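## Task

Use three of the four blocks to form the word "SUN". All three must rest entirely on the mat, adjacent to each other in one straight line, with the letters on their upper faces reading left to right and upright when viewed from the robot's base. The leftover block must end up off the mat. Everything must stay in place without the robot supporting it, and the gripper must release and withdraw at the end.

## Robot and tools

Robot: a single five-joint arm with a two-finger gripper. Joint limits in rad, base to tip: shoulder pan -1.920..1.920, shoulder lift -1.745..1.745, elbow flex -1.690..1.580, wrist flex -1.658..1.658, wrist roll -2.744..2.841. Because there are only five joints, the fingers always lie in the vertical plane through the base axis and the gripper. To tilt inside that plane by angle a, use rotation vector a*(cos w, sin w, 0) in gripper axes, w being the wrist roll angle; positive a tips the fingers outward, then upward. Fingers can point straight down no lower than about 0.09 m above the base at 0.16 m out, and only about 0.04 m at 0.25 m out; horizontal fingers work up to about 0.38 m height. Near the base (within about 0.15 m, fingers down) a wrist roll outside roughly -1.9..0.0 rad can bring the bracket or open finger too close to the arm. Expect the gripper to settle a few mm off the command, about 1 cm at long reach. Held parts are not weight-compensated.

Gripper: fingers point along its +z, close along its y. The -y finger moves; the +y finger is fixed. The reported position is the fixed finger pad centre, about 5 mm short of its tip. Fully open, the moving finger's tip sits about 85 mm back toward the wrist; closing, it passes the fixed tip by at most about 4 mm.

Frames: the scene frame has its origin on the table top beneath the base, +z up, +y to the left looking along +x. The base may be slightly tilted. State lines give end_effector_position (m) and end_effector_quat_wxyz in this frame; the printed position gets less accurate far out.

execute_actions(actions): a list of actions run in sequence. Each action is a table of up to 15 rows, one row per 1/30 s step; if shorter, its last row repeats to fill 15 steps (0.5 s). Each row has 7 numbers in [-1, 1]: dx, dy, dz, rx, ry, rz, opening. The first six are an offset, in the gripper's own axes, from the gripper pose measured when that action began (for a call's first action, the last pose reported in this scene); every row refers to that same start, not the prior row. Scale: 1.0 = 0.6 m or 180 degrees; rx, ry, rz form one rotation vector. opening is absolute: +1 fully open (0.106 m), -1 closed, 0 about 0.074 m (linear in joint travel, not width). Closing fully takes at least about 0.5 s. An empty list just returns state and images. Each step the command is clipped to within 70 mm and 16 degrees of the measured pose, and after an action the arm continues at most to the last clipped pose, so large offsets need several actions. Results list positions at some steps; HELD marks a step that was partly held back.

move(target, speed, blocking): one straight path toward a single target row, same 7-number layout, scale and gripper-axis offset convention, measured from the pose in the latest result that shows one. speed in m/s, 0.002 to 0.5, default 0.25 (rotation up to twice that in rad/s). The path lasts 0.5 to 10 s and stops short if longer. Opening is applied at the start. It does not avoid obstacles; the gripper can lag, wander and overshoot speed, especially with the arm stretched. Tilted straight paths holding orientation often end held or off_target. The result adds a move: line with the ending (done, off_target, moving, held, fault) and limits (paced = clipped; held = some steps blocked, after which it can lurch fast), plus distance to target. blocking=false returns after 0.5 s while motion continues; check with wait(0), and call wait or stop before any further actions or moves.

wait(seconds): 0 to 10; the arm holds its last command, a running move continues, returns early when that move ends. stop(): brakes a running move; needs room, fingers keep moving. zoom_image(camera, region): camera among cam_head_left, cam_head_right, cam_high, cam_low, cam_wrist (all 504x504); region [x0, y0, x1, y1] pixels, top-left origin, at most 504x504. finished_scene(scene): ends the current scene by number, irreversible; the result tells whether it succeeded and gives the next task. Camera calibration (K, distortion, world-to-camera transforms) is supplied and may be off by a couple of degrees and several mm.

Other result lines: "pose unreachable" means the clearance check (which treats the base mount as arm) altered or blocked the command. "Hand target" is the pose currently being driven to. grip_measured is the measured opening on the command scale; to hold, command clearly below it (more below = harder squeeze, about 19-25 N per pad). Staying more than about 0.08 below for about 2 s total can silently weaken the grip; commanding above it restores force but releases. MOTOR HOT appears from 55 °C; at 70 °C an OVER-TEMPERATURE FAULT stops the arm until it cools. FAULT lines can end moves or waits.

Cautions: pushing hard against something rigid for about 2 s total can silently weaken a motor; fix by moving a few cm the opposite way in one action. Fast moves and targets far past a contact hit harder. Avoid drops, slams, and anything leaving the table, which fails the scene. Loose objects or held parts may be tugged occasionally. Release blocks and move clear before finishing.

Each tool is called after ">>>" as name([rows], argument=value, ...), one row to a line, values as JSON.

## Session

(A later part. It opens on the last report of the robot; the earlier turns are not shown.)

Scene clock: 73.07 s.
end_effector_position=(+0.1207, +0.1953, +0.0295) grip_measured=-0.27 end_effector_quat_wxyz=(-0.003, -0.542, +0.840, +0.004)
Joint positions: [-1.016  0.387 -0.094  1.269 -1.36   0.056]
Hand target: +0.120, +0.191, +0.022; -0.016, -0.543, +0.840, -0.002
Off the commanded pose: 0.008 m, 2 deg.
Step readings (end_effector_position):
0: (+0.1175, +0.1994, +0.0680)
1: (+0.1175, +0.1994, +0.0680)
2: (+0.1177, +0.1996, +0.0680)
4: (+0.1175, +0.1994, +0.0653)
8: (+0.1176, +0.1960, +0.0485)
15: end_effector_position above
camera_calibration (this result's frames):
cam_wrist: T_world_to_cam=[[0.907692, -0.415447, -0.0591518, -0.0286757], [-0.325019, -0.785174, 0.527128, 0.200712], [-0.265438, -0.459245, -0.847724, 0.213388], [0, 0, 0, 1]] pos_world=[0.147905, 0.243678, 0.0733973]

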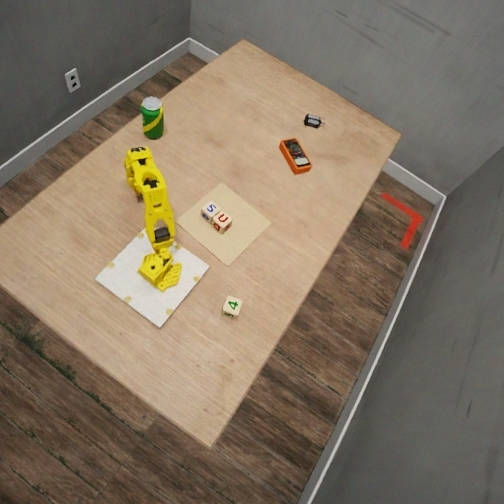

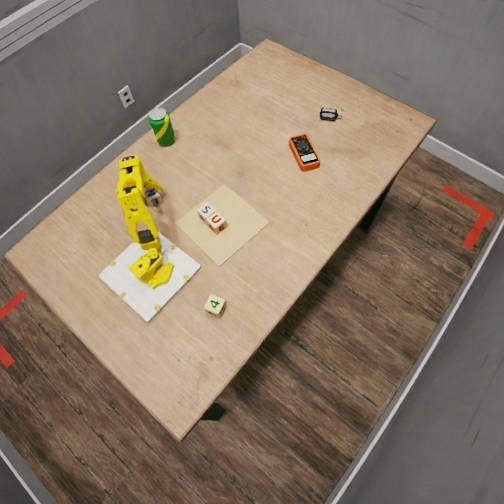

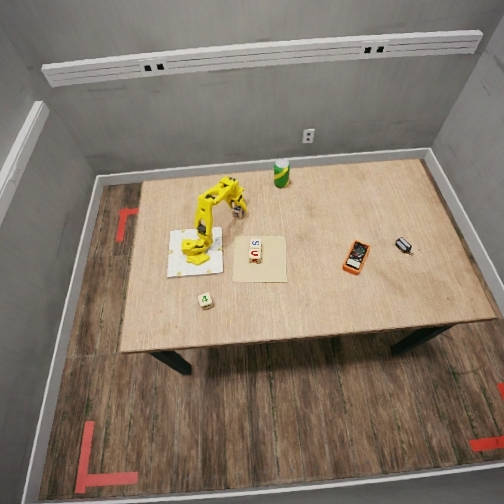

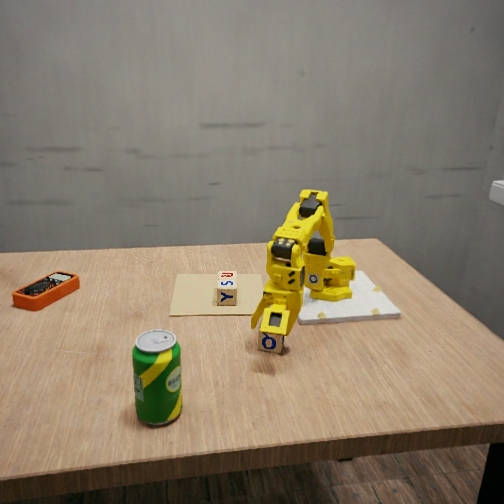

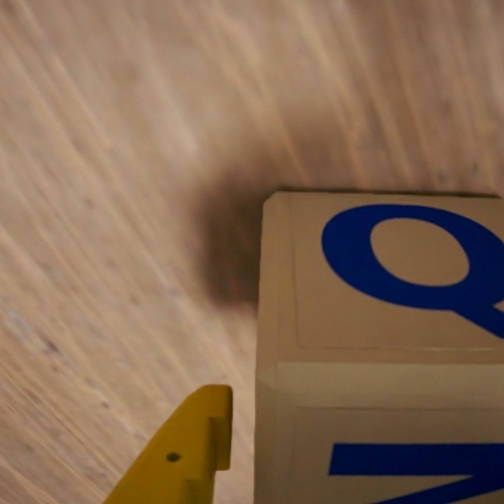

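>>> execute_actions([
  [[0.004,0,0.008,0,0.006,0,-0.31],[0.004,0,0.008,0,0.006,0,-0.35],[0.004,0,0.008,0,0.006,0,-0.39],[0.004,0,0.008,0,0.006,0,-0.42],[0.004,0,0.008,0,0.006,0,-0.45],[0.004,0,0.007,0,0.005,0,-0.47],[0.003,0,0.006,0,0.004,0,-0.49],[0.002,0,0.004,0,0.003,0,-0.51],[0.001,0,0.002,0,0.002,0,-0.52],[0,0,0,0,0,0,-0.52],[0,0,0,0,0,0,-0.52],[0,0,-0.002,0,0,0,-0.52],[0,0,-0.005,0,0,0,-0.52],[0,0,-0.009,0,0,0,-0.52],[0,0,-0.014,0,0,0,-0.52]],
  [[0,0,-0.018,0,0,0,-0.52],[0.001,0,-0.025,0,0,0,-0.52],[0.003,0,-0.033,0,0,0,-0.52],[0.006,0,-0.041,0,0,0,-0.52],[0.010,0,-0.049,0,0,0,-0.52],[0.014,0,-0.057,0,0,0,-0.52],[0.019,0,-0.064,0,0,0,-0.52],[0.024,0,-0.070,0,0,0,-0.52],[0.029,0,-0.075,0,0,0,-0.52],[0.034,0,-0.079,0,0,0,-0.52],[0.038,0,-0.082,0,0,0,-0.52],[0.041,0,-0.084,0,0,0,-0.52]],
])

Scene clock: 74.87 s.
end_effector_position=(+0.1126, +0.1781, +0.0790) grip_measured=-0.45 end_effector_quat_wxyz=(-0.000, -0.541, +0.841, +0.005)
Joint positions: [-1.005  0.145 -0.119  1.532 -1.352  0.043]
Hand target: +0.112, +0.173, +0.080; -0.006, -0.542, +0.840, +0.002
Off the commanded pose: 0.006 m, 1 deg.
Step readings (end_effector_position; steps 1 to 15: 1st action; 16 to 30: 2nd action):
0: (+0.1211, +0.1958, +0.0292)
1: (+0.1211, +0.1958, +0.0292)
2: (+0.1211, +0.1958, +0.0292)
4: (+0.1211, +0.1958, +0.0292)
8: (+0.1211, +0.1958, +0.0292)
15: (+0.1202, +0.1944, +0.0301)
16: (+0.1198, +0.1939, +0.0312)
17: (+0.1194, +0.1932, +0.0327)
19: (+0.1189, +0.1924, +0.0390)
23: (+0.1163, +0.1875, +0.0558)
30: end_effector_position above
camera_calibration (this result's frames):
cam_wrist: T_world_to_cam=[[0.906552, -0.418048, -0.0583083, -0.0249602], [-0.328851, -0.786118, 0.523331, 0.159303], [-0.264615, -0.455252, -0.850132, 0.244652], [0, 0, 0, 1]] pos_world=[0.139753, 0.226175, 0.123163]

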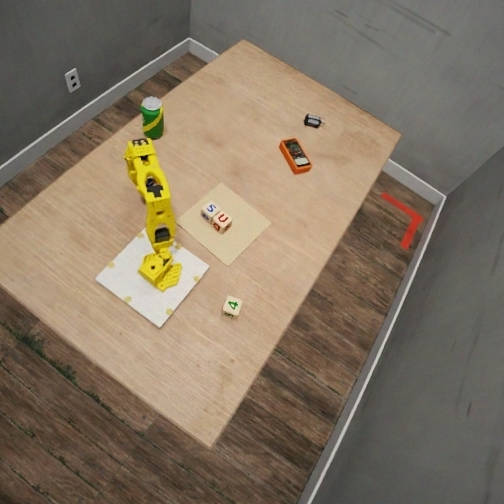

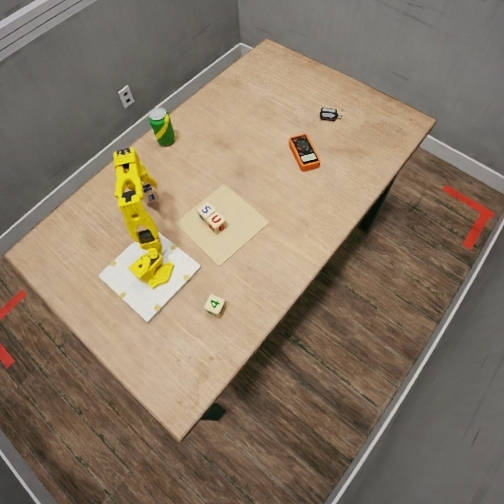

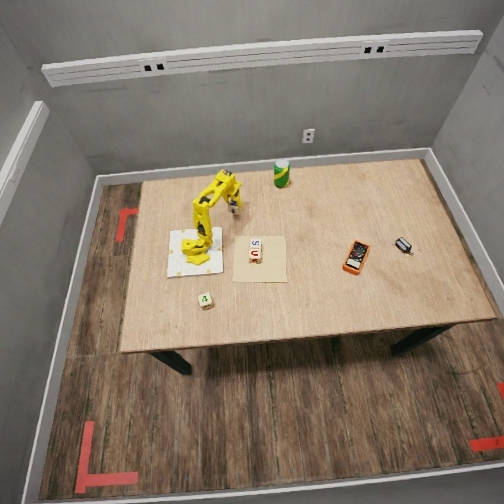

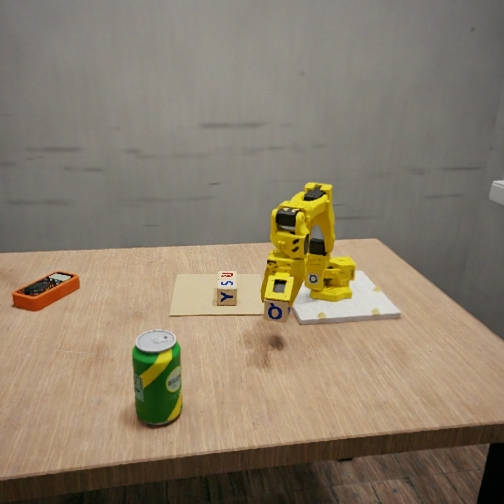

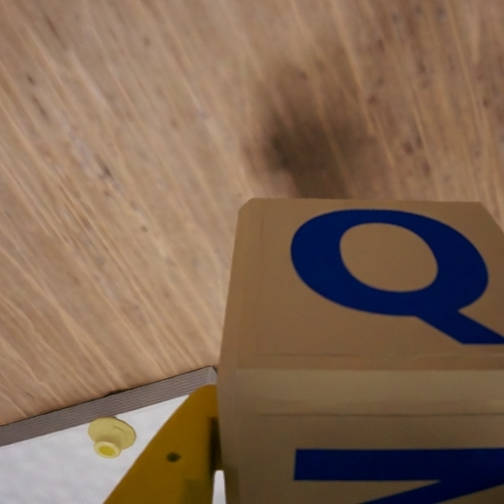

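>>> move(target=[0.3487, -0.269, -0.0092, 0.001, 0.003, -0.095, -0.52], speed=0.4)

Scene clock: 76.70 s.
end_effector_position=(+0.1775, -0.0789, +0.0867) grip_measured=-0.45 end_effector_quat_wxyz=(+0.002, -0.660, +0.751, -0.014)
Joint positions: [ 0.377  0.014 -0.011  1.53   0.327  0.043]
Hand target: +0.177, -0.081, +0.086; -0.001, -0.660, +0.751, -0.008
Off the commanded pose: 0.007 m, 2 deg.
move: done
camera_calibration (this result's frames):
cam_wrist: T_world_to_cam=[[0.990548, -0.134631, -0.0262513, -0.186125], [-0.0992137, -0.835382, 0.540642, -0.0715138], [-0.094717, -0.532927, -0.840843, 0.114338], [0, 0, 0, 1]] pos_world=[0.1881, -0.0238657, 0.129918]

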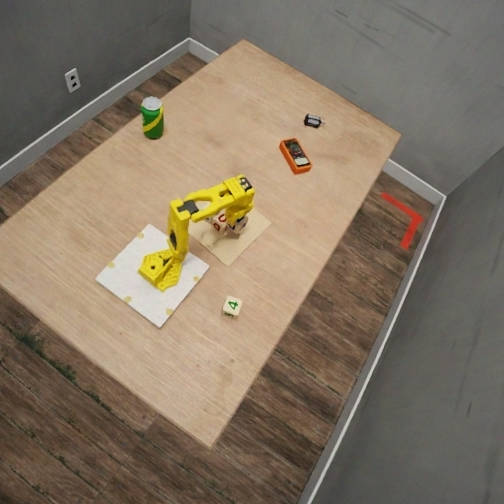

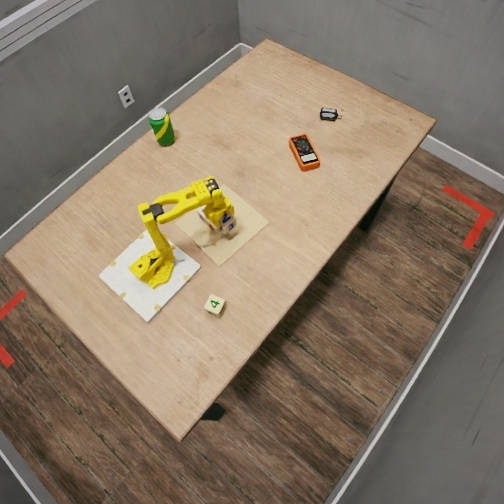

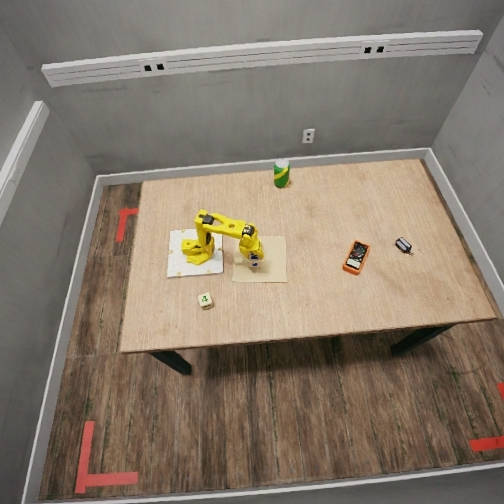

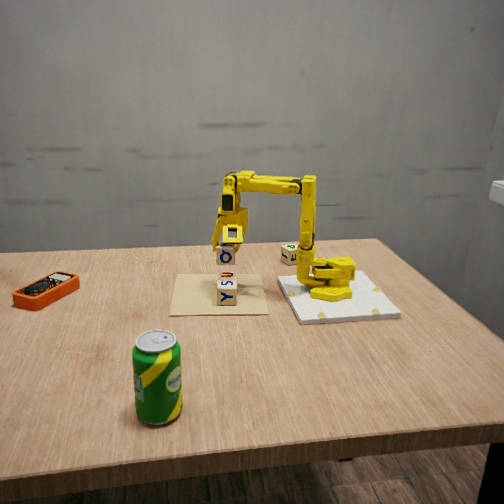

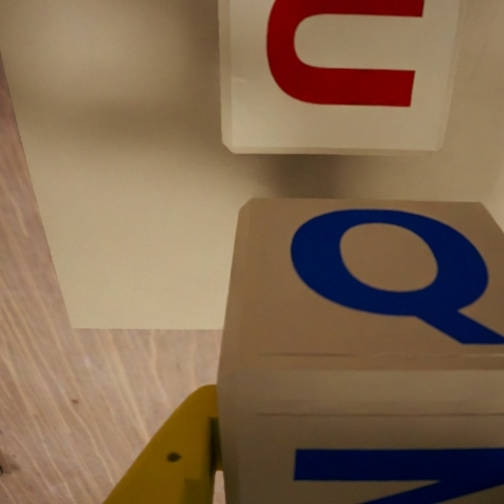

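>>> execute_actions([
  [[0.005,0.002,0.002,-0.003,-0.001,0,-0.52],[0.007,0.004,0.005,-0.006,-0.002,0,-0.52],[0.008,0.006,0.010,-0.008,-0.002,0,-0.52],[0.0075,0.008,0.017,-0.010,-0.003,0,-0.52],[0.007,0.010,0.025,-0.012,-0.003,0,-0.52],[0.006,0.012,0.034,-0.014,-0.004,0,-0.52],[0.0055,0.014,0.043,-0.015,-0.004,0,-0.52],[0.005,0.015,0.052,-0.016,-0.005,0,-0.52],[0.0045,0.016,0.060,-0.017,-0.005,0,-0.52],[0.004,0.017,0.067,-0.0174,-0.005,0,-0.52],[0.0033,0.0183,0.0733,-0.0174,-0.005,0,-0.52]],
])

>>> wait(seconds=0.15)

Scene clock: 78.83 s.
end_effector_position=(+0.1676, -0.0788, +0.0484) grip_measured=-0.45 end_effector_quat_wxyz=(-0.007, -0.659, +0.752, +0.006)
Joint positions: [0.395 0.037 0.25  1.291 0.344 0.043]
Hand target: +0.166, -0.080, +0.043; -0.010, -0.660, +0.751, +0.013
Off the commanded pose: 0.006 m, 1 deg.
Step readings (end_effector_position):
0: (+0.1775, -0.0789, +0.0867)
1: (+0.1775, -0.0789, +0.0867)
2: (+0.1773, -0.0795, +0.0867)
4: (+0.1766, -0.0809, +0.0863)
8: (+0.1725, -0.0808, +0.0738)
15: end_effector_position above
camera_calibration (this result's frames):
cam_wrist: T_world_to_cam=[[0.988349, -0.135667, -0.0689956, -0.174994], [-0.0789984, -0.844721, 0.529345, -0.055288], [-0.130096, -0.517727, -0.845597, 0.0885765], [0, 0, 0, 1]] pos_world=[0.180111, -0.0245854, 0.0920926]

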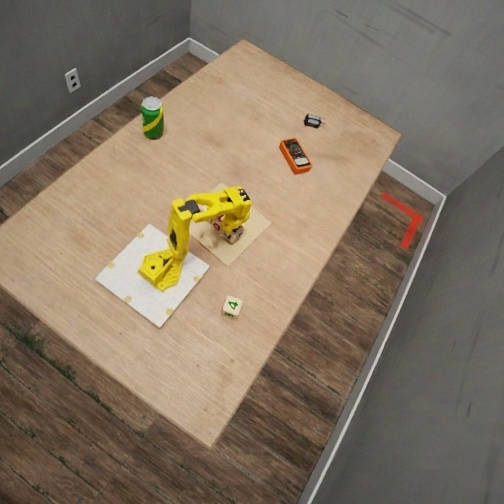

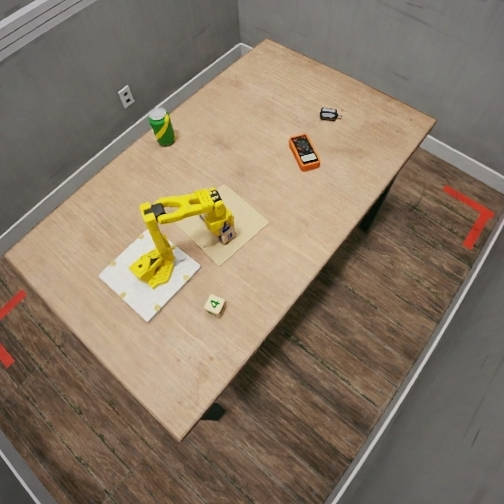

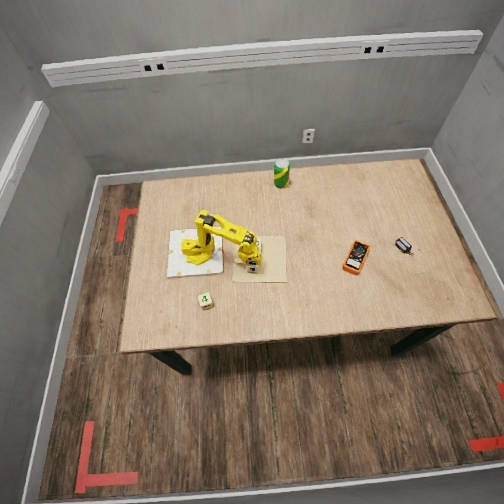

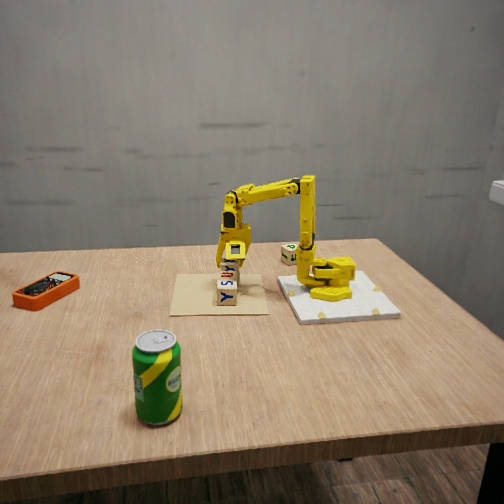

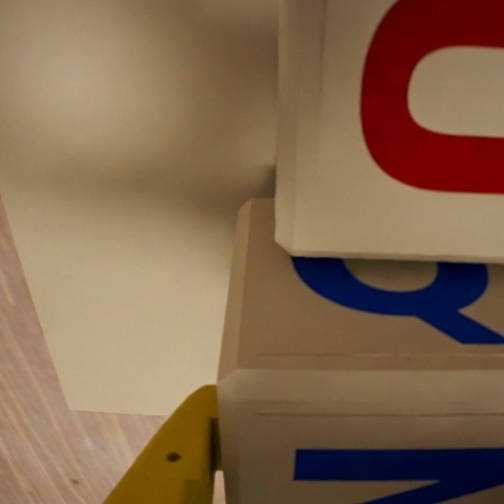

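Scene clock: 79.00 s.
end_effector_position=(+0.1695, -0.0797, +0.0478) grip_measured=-0.45 end_effector_quat_wxyz=(-0.005, -0.659, +0.752, +0.001)
Joint positions: [0.395 0.039 0.251 1.275 0.344 0.043]
Hand target: +0.166, -0.080, +0.043; -0.010, -0.660, +0.751, +0.013
Off the commanded pose: 0.006 m, 1 deg.
wait: 0.17 s; no rest
camera_calibration (this result's frames):
cam_wrist: T_world_to_cam=[[0.989069, -0.135884, -0.0572602, -0.177675], [-0.0848434, -0.842034, 0.532711, -0.0545126], [-0.120602, -0.52203, -0.844358, 0.0858897], [0, 0, 0, 1]] pos_world=[0.181466, -0.0252077, 0.0913874]

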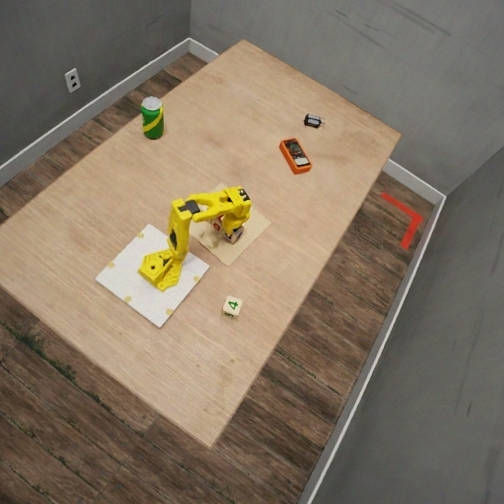

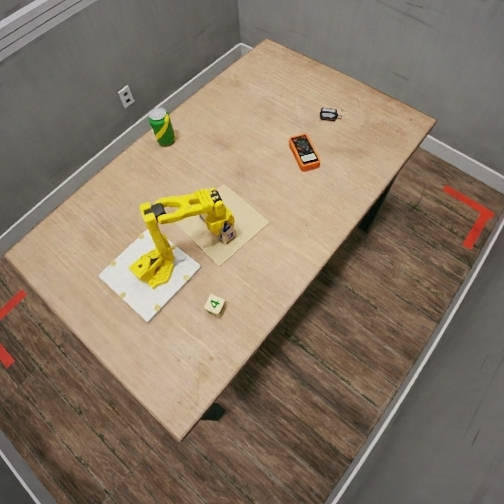

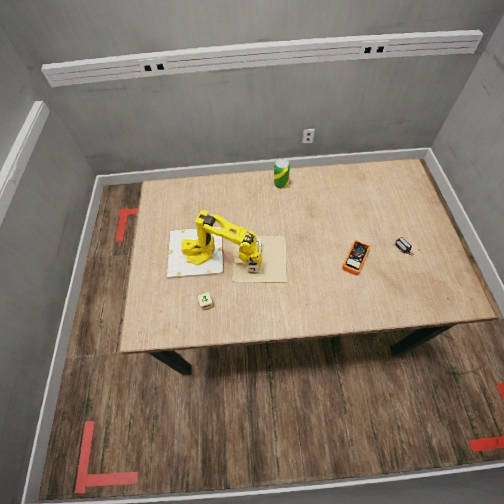

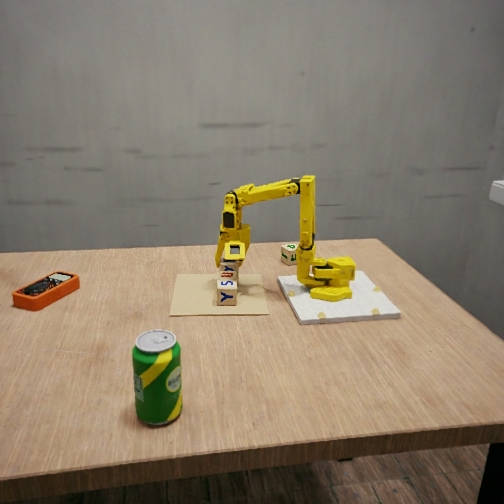

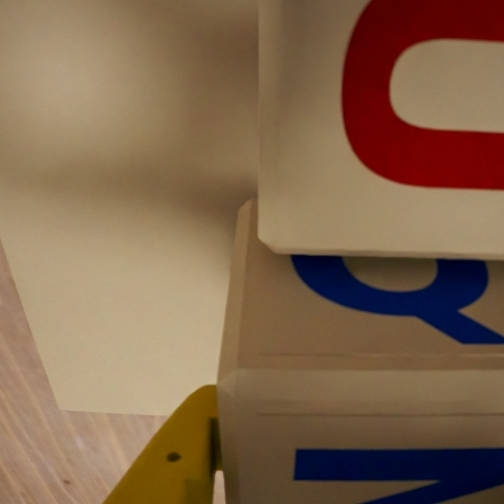

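>>> execute_actions([
  [[0.002,0.005,0.011,-0.0067,-0.002,0,-0.52],[0.002,0.004,0.015,-0.0067,-0.002,0,-0.52],[0.002,0.003,0.020,-0.0067,-0.002,0,-0.52],[0.0025,0.002,0.025,-0.0067,-0.002,0,-0.52],[0.0025,0.001,0.029,-0.0067,-0.002,0,-0.52],[0.0027,0.0005,0.032,-0.0067,-0.002,0,-0.52],[0.0027,0.0002,0.0343,-0.0067,-0.002,0,-0.52]],
])

Scene clock: 80.83 s.
end_effector_position=(+0.1728, -0.0813, +0.0331) grip_measured=-0.45 end_effector_quat_wxyz=(-0.004, -0.659, +0.752, -0.002)
Joint positions: [0.395 0.1   0.286 1.173 0.344 0.043]
Hand target: +0.169, -0.081, +0.028; -0.009, -0.659, +0.752, +0.010
Off the commanded pose: 0.007 m, 2 deg.
Step readings (end_effector_position):
0: (+0.1697, -0.0798, +0.0478)
1: (+0.1696, -0.0797, +0.0476)
2: (+0.1699, -0.0799, +0.0471)
4: (+0.1695, -0.0797, +0.0433)
8: (+0.1708, -0.0804, +0.0340)
15: end_effector_position above
camera_calibration (this result's frames):
cam_wrist: T_world_to_cam=[[0.989379, -0.135971, -0.0513892, -0.182324], [-0.0877799, -0.840684, 0.534364, -0.0472189], [-0.11586, -0.524178, -0.843691, 0.0719716], [0, 0, 0, 1]] pos_world=[0.184581, -0.0267609, 0.0765844]

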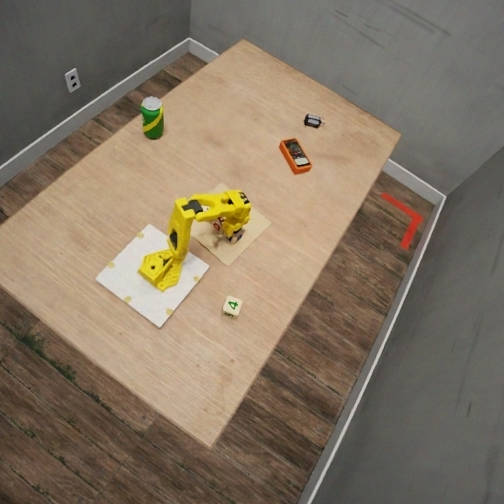

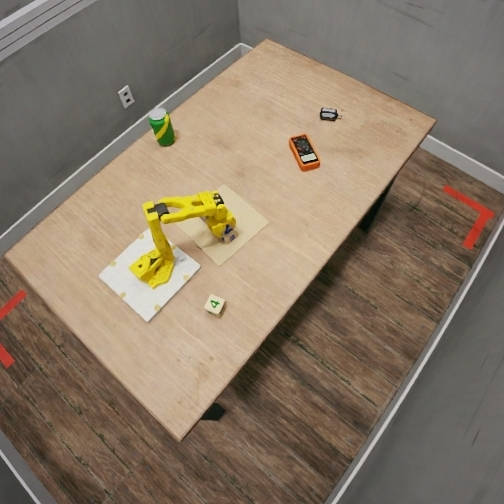

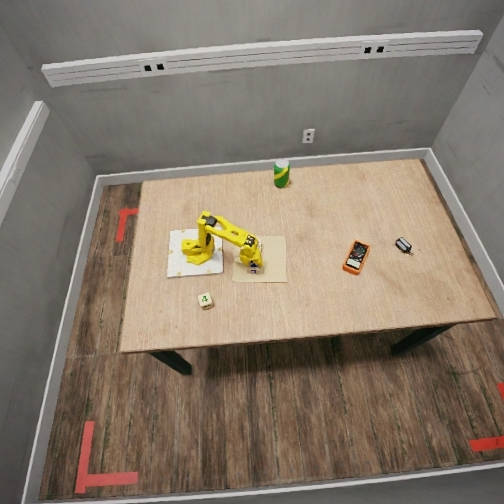

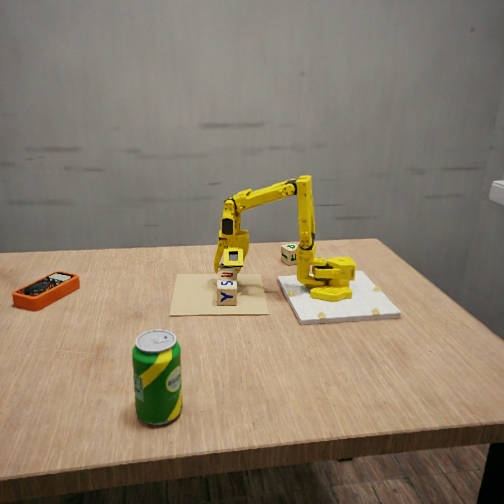

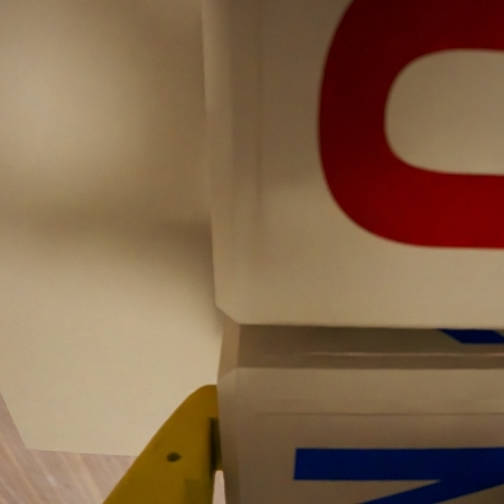

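>>> execute_actions([
  [[0,0.005,0.008,-0.007,-0.002,0,-0.47],[0,0.005,0.008,-0.007,-0.002,0,-0.44],[0,0.005,0.008,-0.007,-0.002,0,-0.41],[0,0.005,0.007,-0.007,-0.002,0,-0.38],[0,0.005,0.006,-0.006,-0.002,0,-0.35],[0,0.005,0.005,-0.005,-0.001,0,-0.32],[0,0.005,0.003,-0.004,-0.001,0,-0.29],[0,0.005,0.001,-0.003,0,0,-0.26],[0,0.005,-0.002,-0.002,0,0,-0.23],[0,0.005,-0.006,-0.001,0,0,-0.2],[0,0.005,-0.011,0,0,0,-0.2],[0,0.005,-0.017,0,0,0,-0.2],[0,0.005,-0.024,0,0,0,-0.2],[0,0.005,-0.032,0,0,0,-0.2],[0,0.005,-0.040,0,0,0,-0.2]],
  [[0,0.002,-0.034,0,0,0,-0.2],[0,0.002,-0.044,0,0,0,-0.2],[0,0.002,-0.054,0.005,0.001,0,-0.2],[0,0.002,-0.064,0.012,0.003,0,-0.2],[0,0.002,-0.075,0.02,0.006,0,-0.2],[0,0.002,-0.086,0.03,0.009,0,-0.2],[0,0.002,-0.097,0.04,0.012,0,-0.2],[0,0.002,-0.108,0.05,0.015,0,-0.2],[0,0.002,-0.119,0.06,0.018,0,-0.2],[0,0.002,-0.130,0.07,0.021,0,-0.2],[0,0.002,-0.140,0.08,0.024,0,-0.2],[0,0.002,-0.150,0.09,0.027,0,-0.2],[0,0.002,-0.158,0.10,0.03,0,-0.2],[0,0.002,-0.165,0.11,0.033,0,-0.2],[0,0.002,-0.170,0.115,0.034,0,-0.2]],
])

>>> wait(seconds=0.3)

Scene clock: 82.57 s.
end_effector_position=(+0.1721, -0.0801, +0.1309) grip_measured=-0.21 end_effector_quat_wxyz=(+0.057, -0.652, +0.743, -0.137)
Joint positions: [ 0.395 -0.351  0.087  1.526  0.344  0.06 ]
Hand target: +0.172, -0.080, +0.145; +0.072, -0.648, +0.739, -0.170
Off the commanded pose: 0.015 m, 4 deg.
Step readings (end_effector_position; steps 1 to 15: 1st action; 16 to 30: 2nd action):
0: (+0.1728, -0.0813, +0.0331)
1: (+0.1728, -0.0813, +0.0331)
2: (+0.1728, -0.0813, +0.0331)
4: (+0.1728, -0.0813, +0.0331)
8: (+0.1728, -0.0813, +0.0331)
15: (+0.1700, -0.0799, +0.0433)
16: (+0.1699, -0.0798, +0.0473)
17: (+0.1698, -0.0798, +0.0519)
19: (+0.1697, -0.0796, +0.0624)
23: (+0.1698, -0.0794, +0.0857)
30: end_effector_position above
camera_calibration (this result's frames):
cam_wrist: T_world_to_cam=[[0.965146, -0.122324, 0.231364, -0.208171], [-0.239134, -0.771396, 0.589715, -0.0741414], [0.106337, -0.624488, -0.773762, 0.0996073], [0, 0, 0, 1]] pos_world=[0.172594, -0.0204531, 0.168958]

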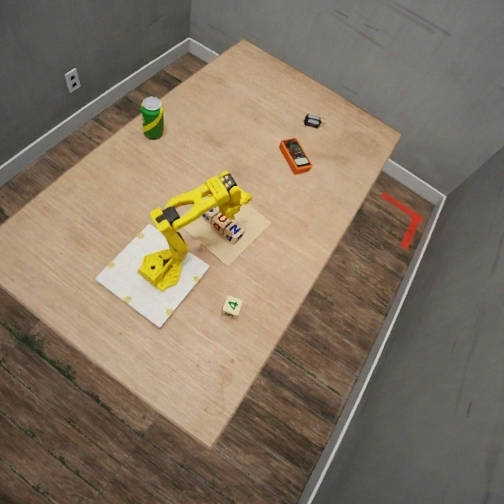

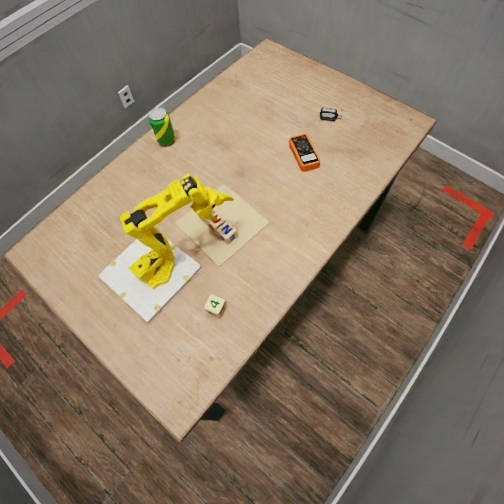

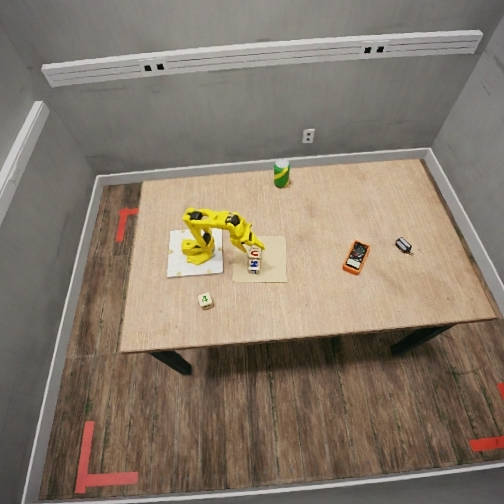

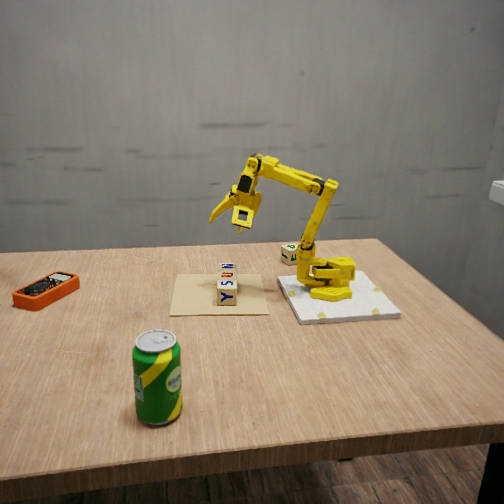

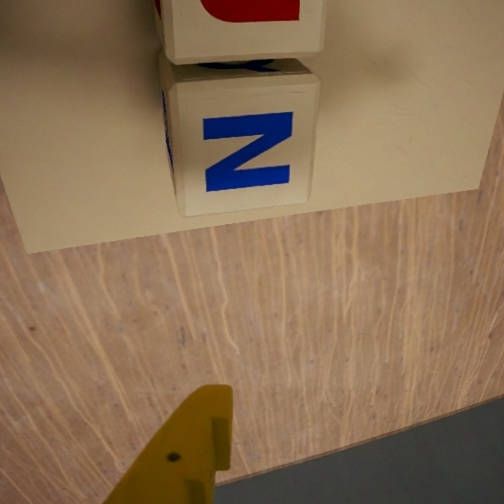

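Scene clock: 82.87 s.
end_effector_position=(+0.1726, -0.0802, +0.1427) grip_measured=-0.21 end_effector_quat_wxyz=(+0.071, -0.649, +0.739, -0.168)
Joint positions: [ 0.395 -0.409  0.07   1.533  0.344  0.06 ]
Hand target: +0.172, -0.080, +0.145; +0.072, -0.648, +0.739, -0.170
Off the commanded pose: 0.004 m, 0 deg.
wait: 0.30 s; at rest by 0.27 s
camera_calibration (this result's frames):
cam_wrist: T_world_to_cam=[[0.949082, -0.114446, 0.293505, -0.216782], [-0.275116, -0.754995, 0.595226, -0.0743291], [0.153474, -0.645666, -0.748038, 0.0951459], [0, 0, 0, 1]] pos_world=[0.170693, -0.0194954, 0.179042]

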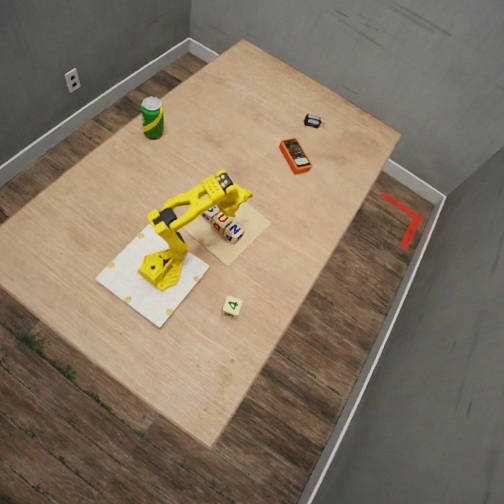

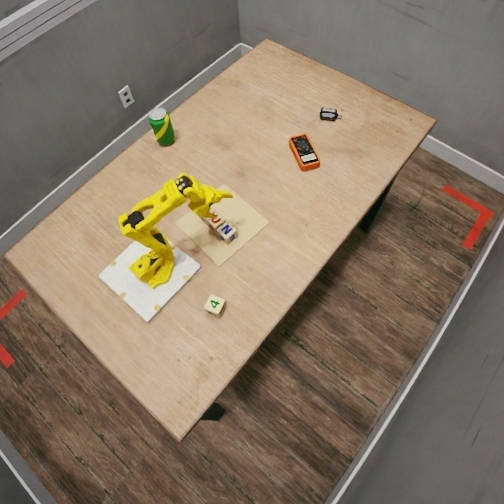

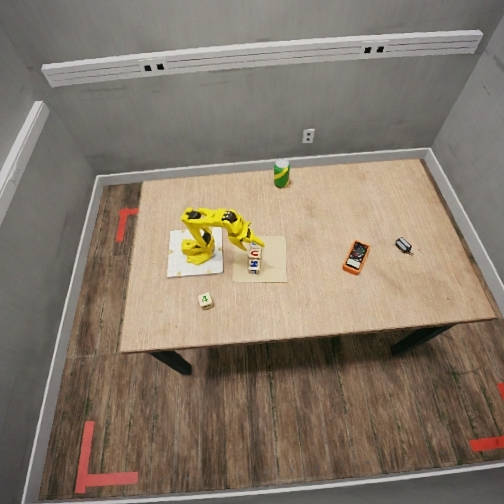

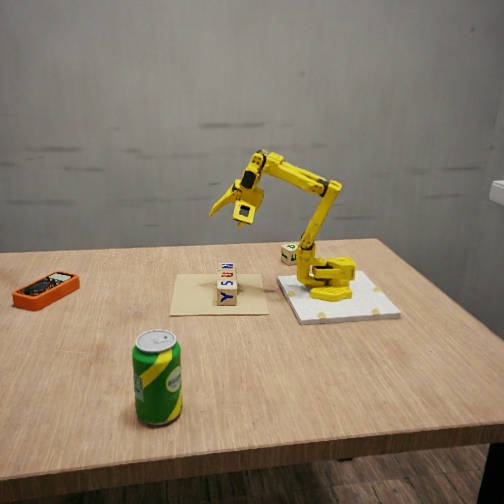

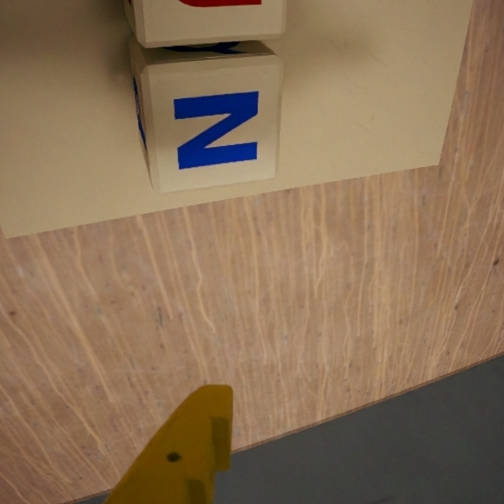

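>>> zoom_image(camera="cam_high", region=[215, 200, 305, 300])

>>> zoom_image(camera="cam_low", region=[160, 240, 280, 330])

Region (215, 200, 305, 300) of cam_high's 504x504 image, scaled by 5.040, with more detail than that image has; it fills the left 454 columns of this view, and the rest is white.

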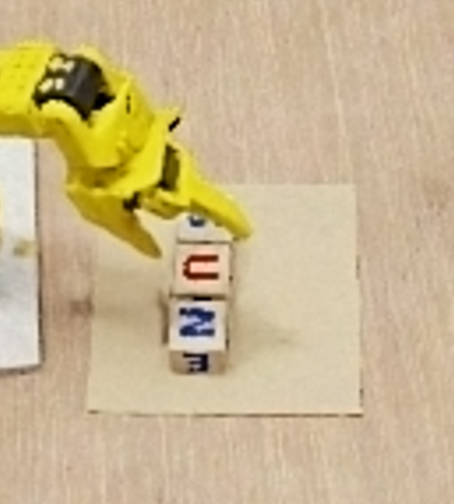

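Region (160, 240, 280, 330) of cam_low's 504x504 image, scaled by 4.200, with more detail than that image has; it fills the top 378 rows of this view, and the rest is white.

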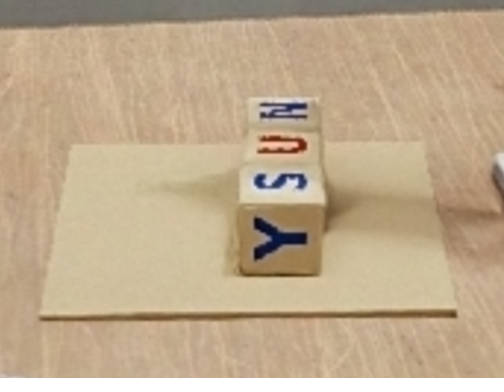

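>>> execute_actions(actions=[])

Scene clock: 84.47 s.
end_effector_position=(+0.1726, -0.0802, +0.1427) grip_measured=-0.21 end_effector_quat_wxyz=(+0.071, -0.649, +0.739, -0.168)
Joint positions: [ 0.395 -0.409  0.07   1.533  0.344  0.06 ]
Hand target: +0.172, -0.080, +0.145; +0.072, -0.648, +0.739, -0.170
Off the commanded pose: 0.004 m, 0 deg.
camera_calibration (this result's frames):
cam_wrist: T_world_to_cam=[[0.949082, -0.114446, 0.293505, -0.216782], [-0.275116, -0.754995, 0.595226, -0.0743291], [0.153474, -0.645666, -0.748038, 0.0951459], [0, 0, 0, 1]] pos_world=[0.170693, -0.0194954, 0.179042]

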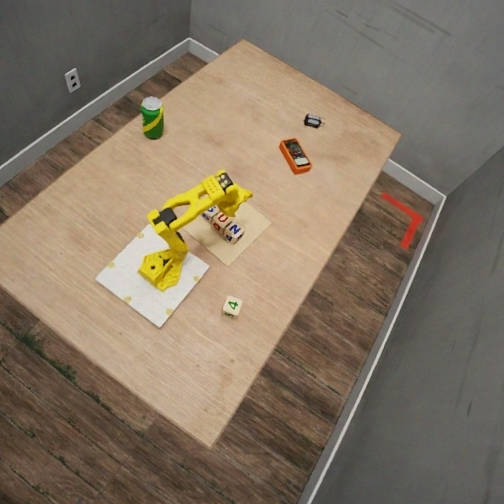

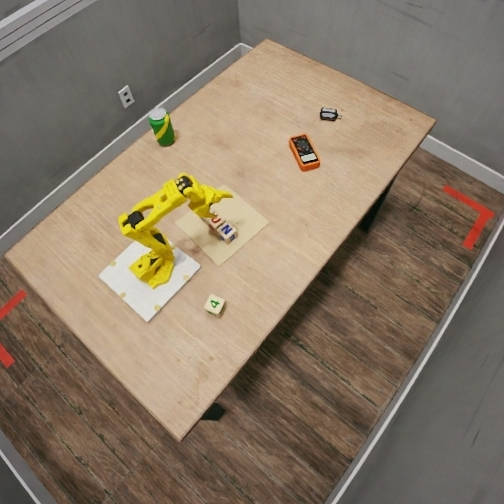

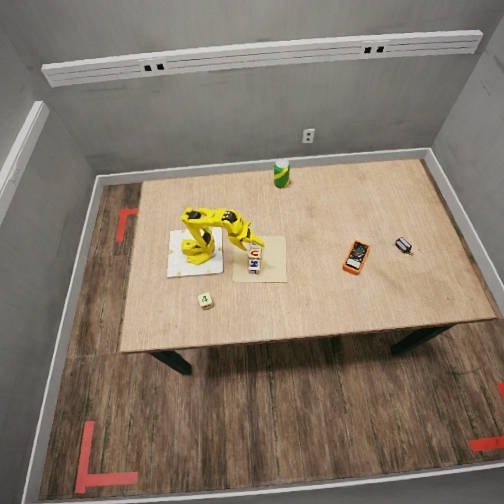

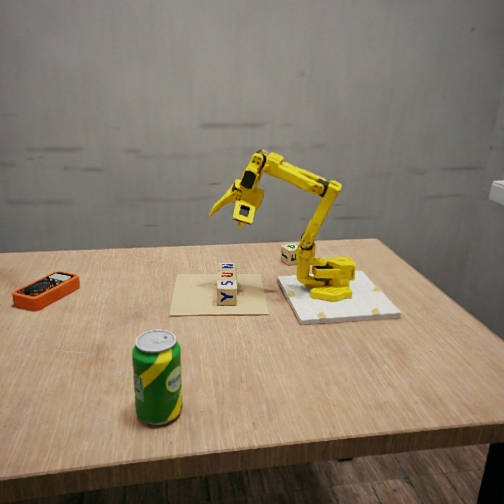

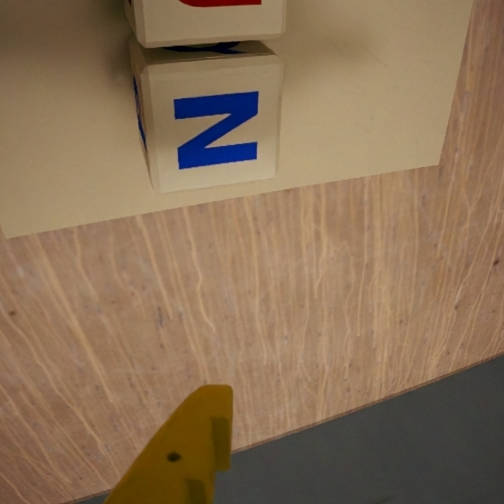

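>>> zoom_image(camera="cam_low", region=[150, 230, 310, 330])

>>> zoom_image(camera="cam_head_left", region=[170, 170, 290, 280])

Region (150, 230, 310, 330) of cam_low's 504x504 image, scaled by 3.150, with more detail than that image has; it fills the top 315 rows of this view, and the rest is white.

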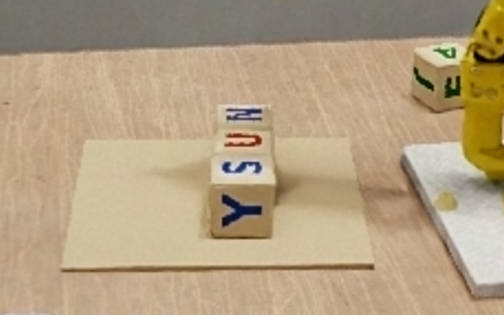

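Region (170, 170, 290, 280) of cam_head_left's 504x504 image, scaled by 4.200, with more detail than that image has; it fills the top 462 rows of this view, and the rest is white.

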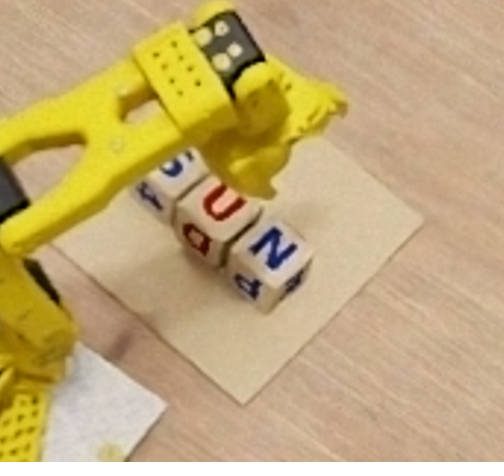

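>>> move(target=[0, 0, -0.09, 0.08, 0.025, 0, -0.2], speed=0.2)

Scene clock: 86.23 s.
end_effector_position=(+0.1577, -0.0729, +0.1921) grip_measured=-0.21 end_effector_quat_wxyz=(+0.124, -0.628, +0.714, -0.285)
Joint positions: [ 0.395 -0.687 -0.     1.616  0.344  0.06 ]
Hand target: +0.156, -0.072, +0.194; +0.125, -0.627, +0.713, -0.287
Off the commanded pose: 0.003 m, 0 deg.
joint sent to its limit — the command would take joint 4 (wrist flex) past its upper limit, so that joint was sent only as far as its limit.
move: done
camera_calibration (this result's frames):
cam_wrist: T_world_to_cam=[[0.850172, -0.0673713, 0.522176, -0.241189], [-0.417603, -0.690293, 0.590851, -0.0743353], [0.320648, -0.720387, -0.615002, 0.081683], [0, 0, 0, 1]] pos_world=[0.147818, -0.00871899, 0.2201]

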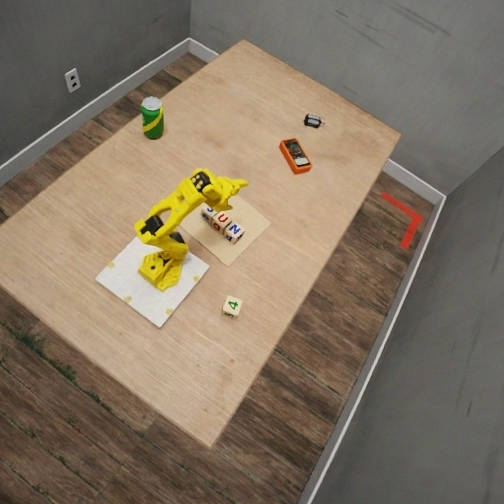

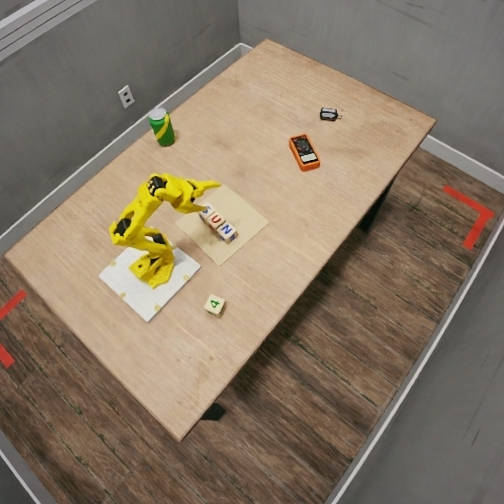

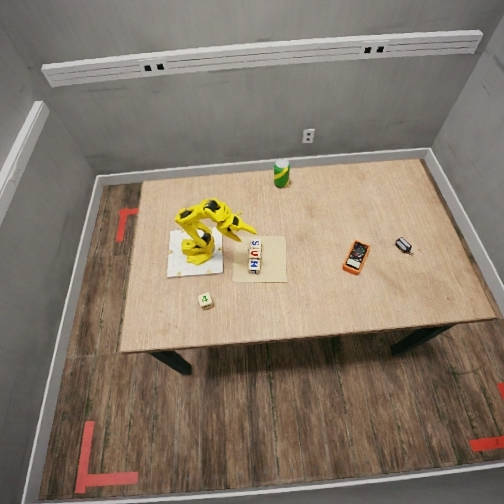

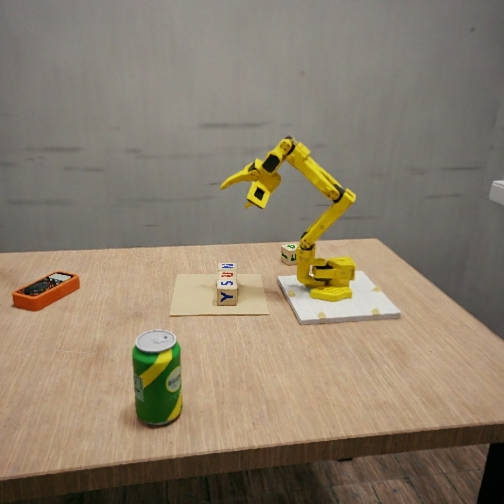

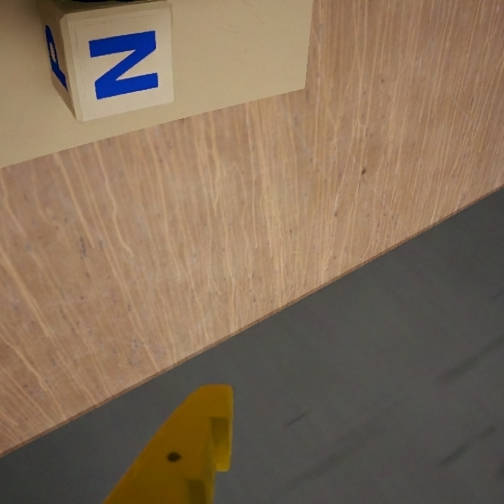

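>>> zoom_image(camera="cam_high", region=[220, 225, 300, 290])

Region (220, 225, 300, 290) of cam_high's 504x504 image, scaled by 6.300, with more detail than that image has; it fills the top 410 rows of this view, and the rest is white.

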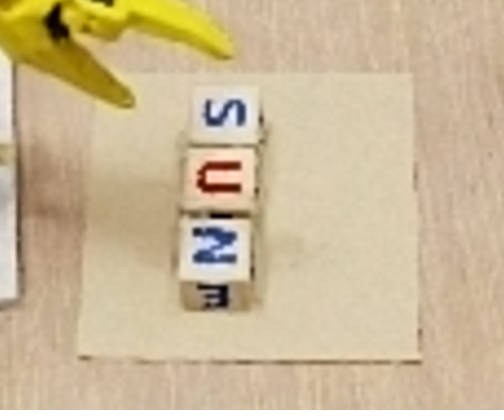

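>>> finished_scene(scene=1)

The scene is finished: the task was done.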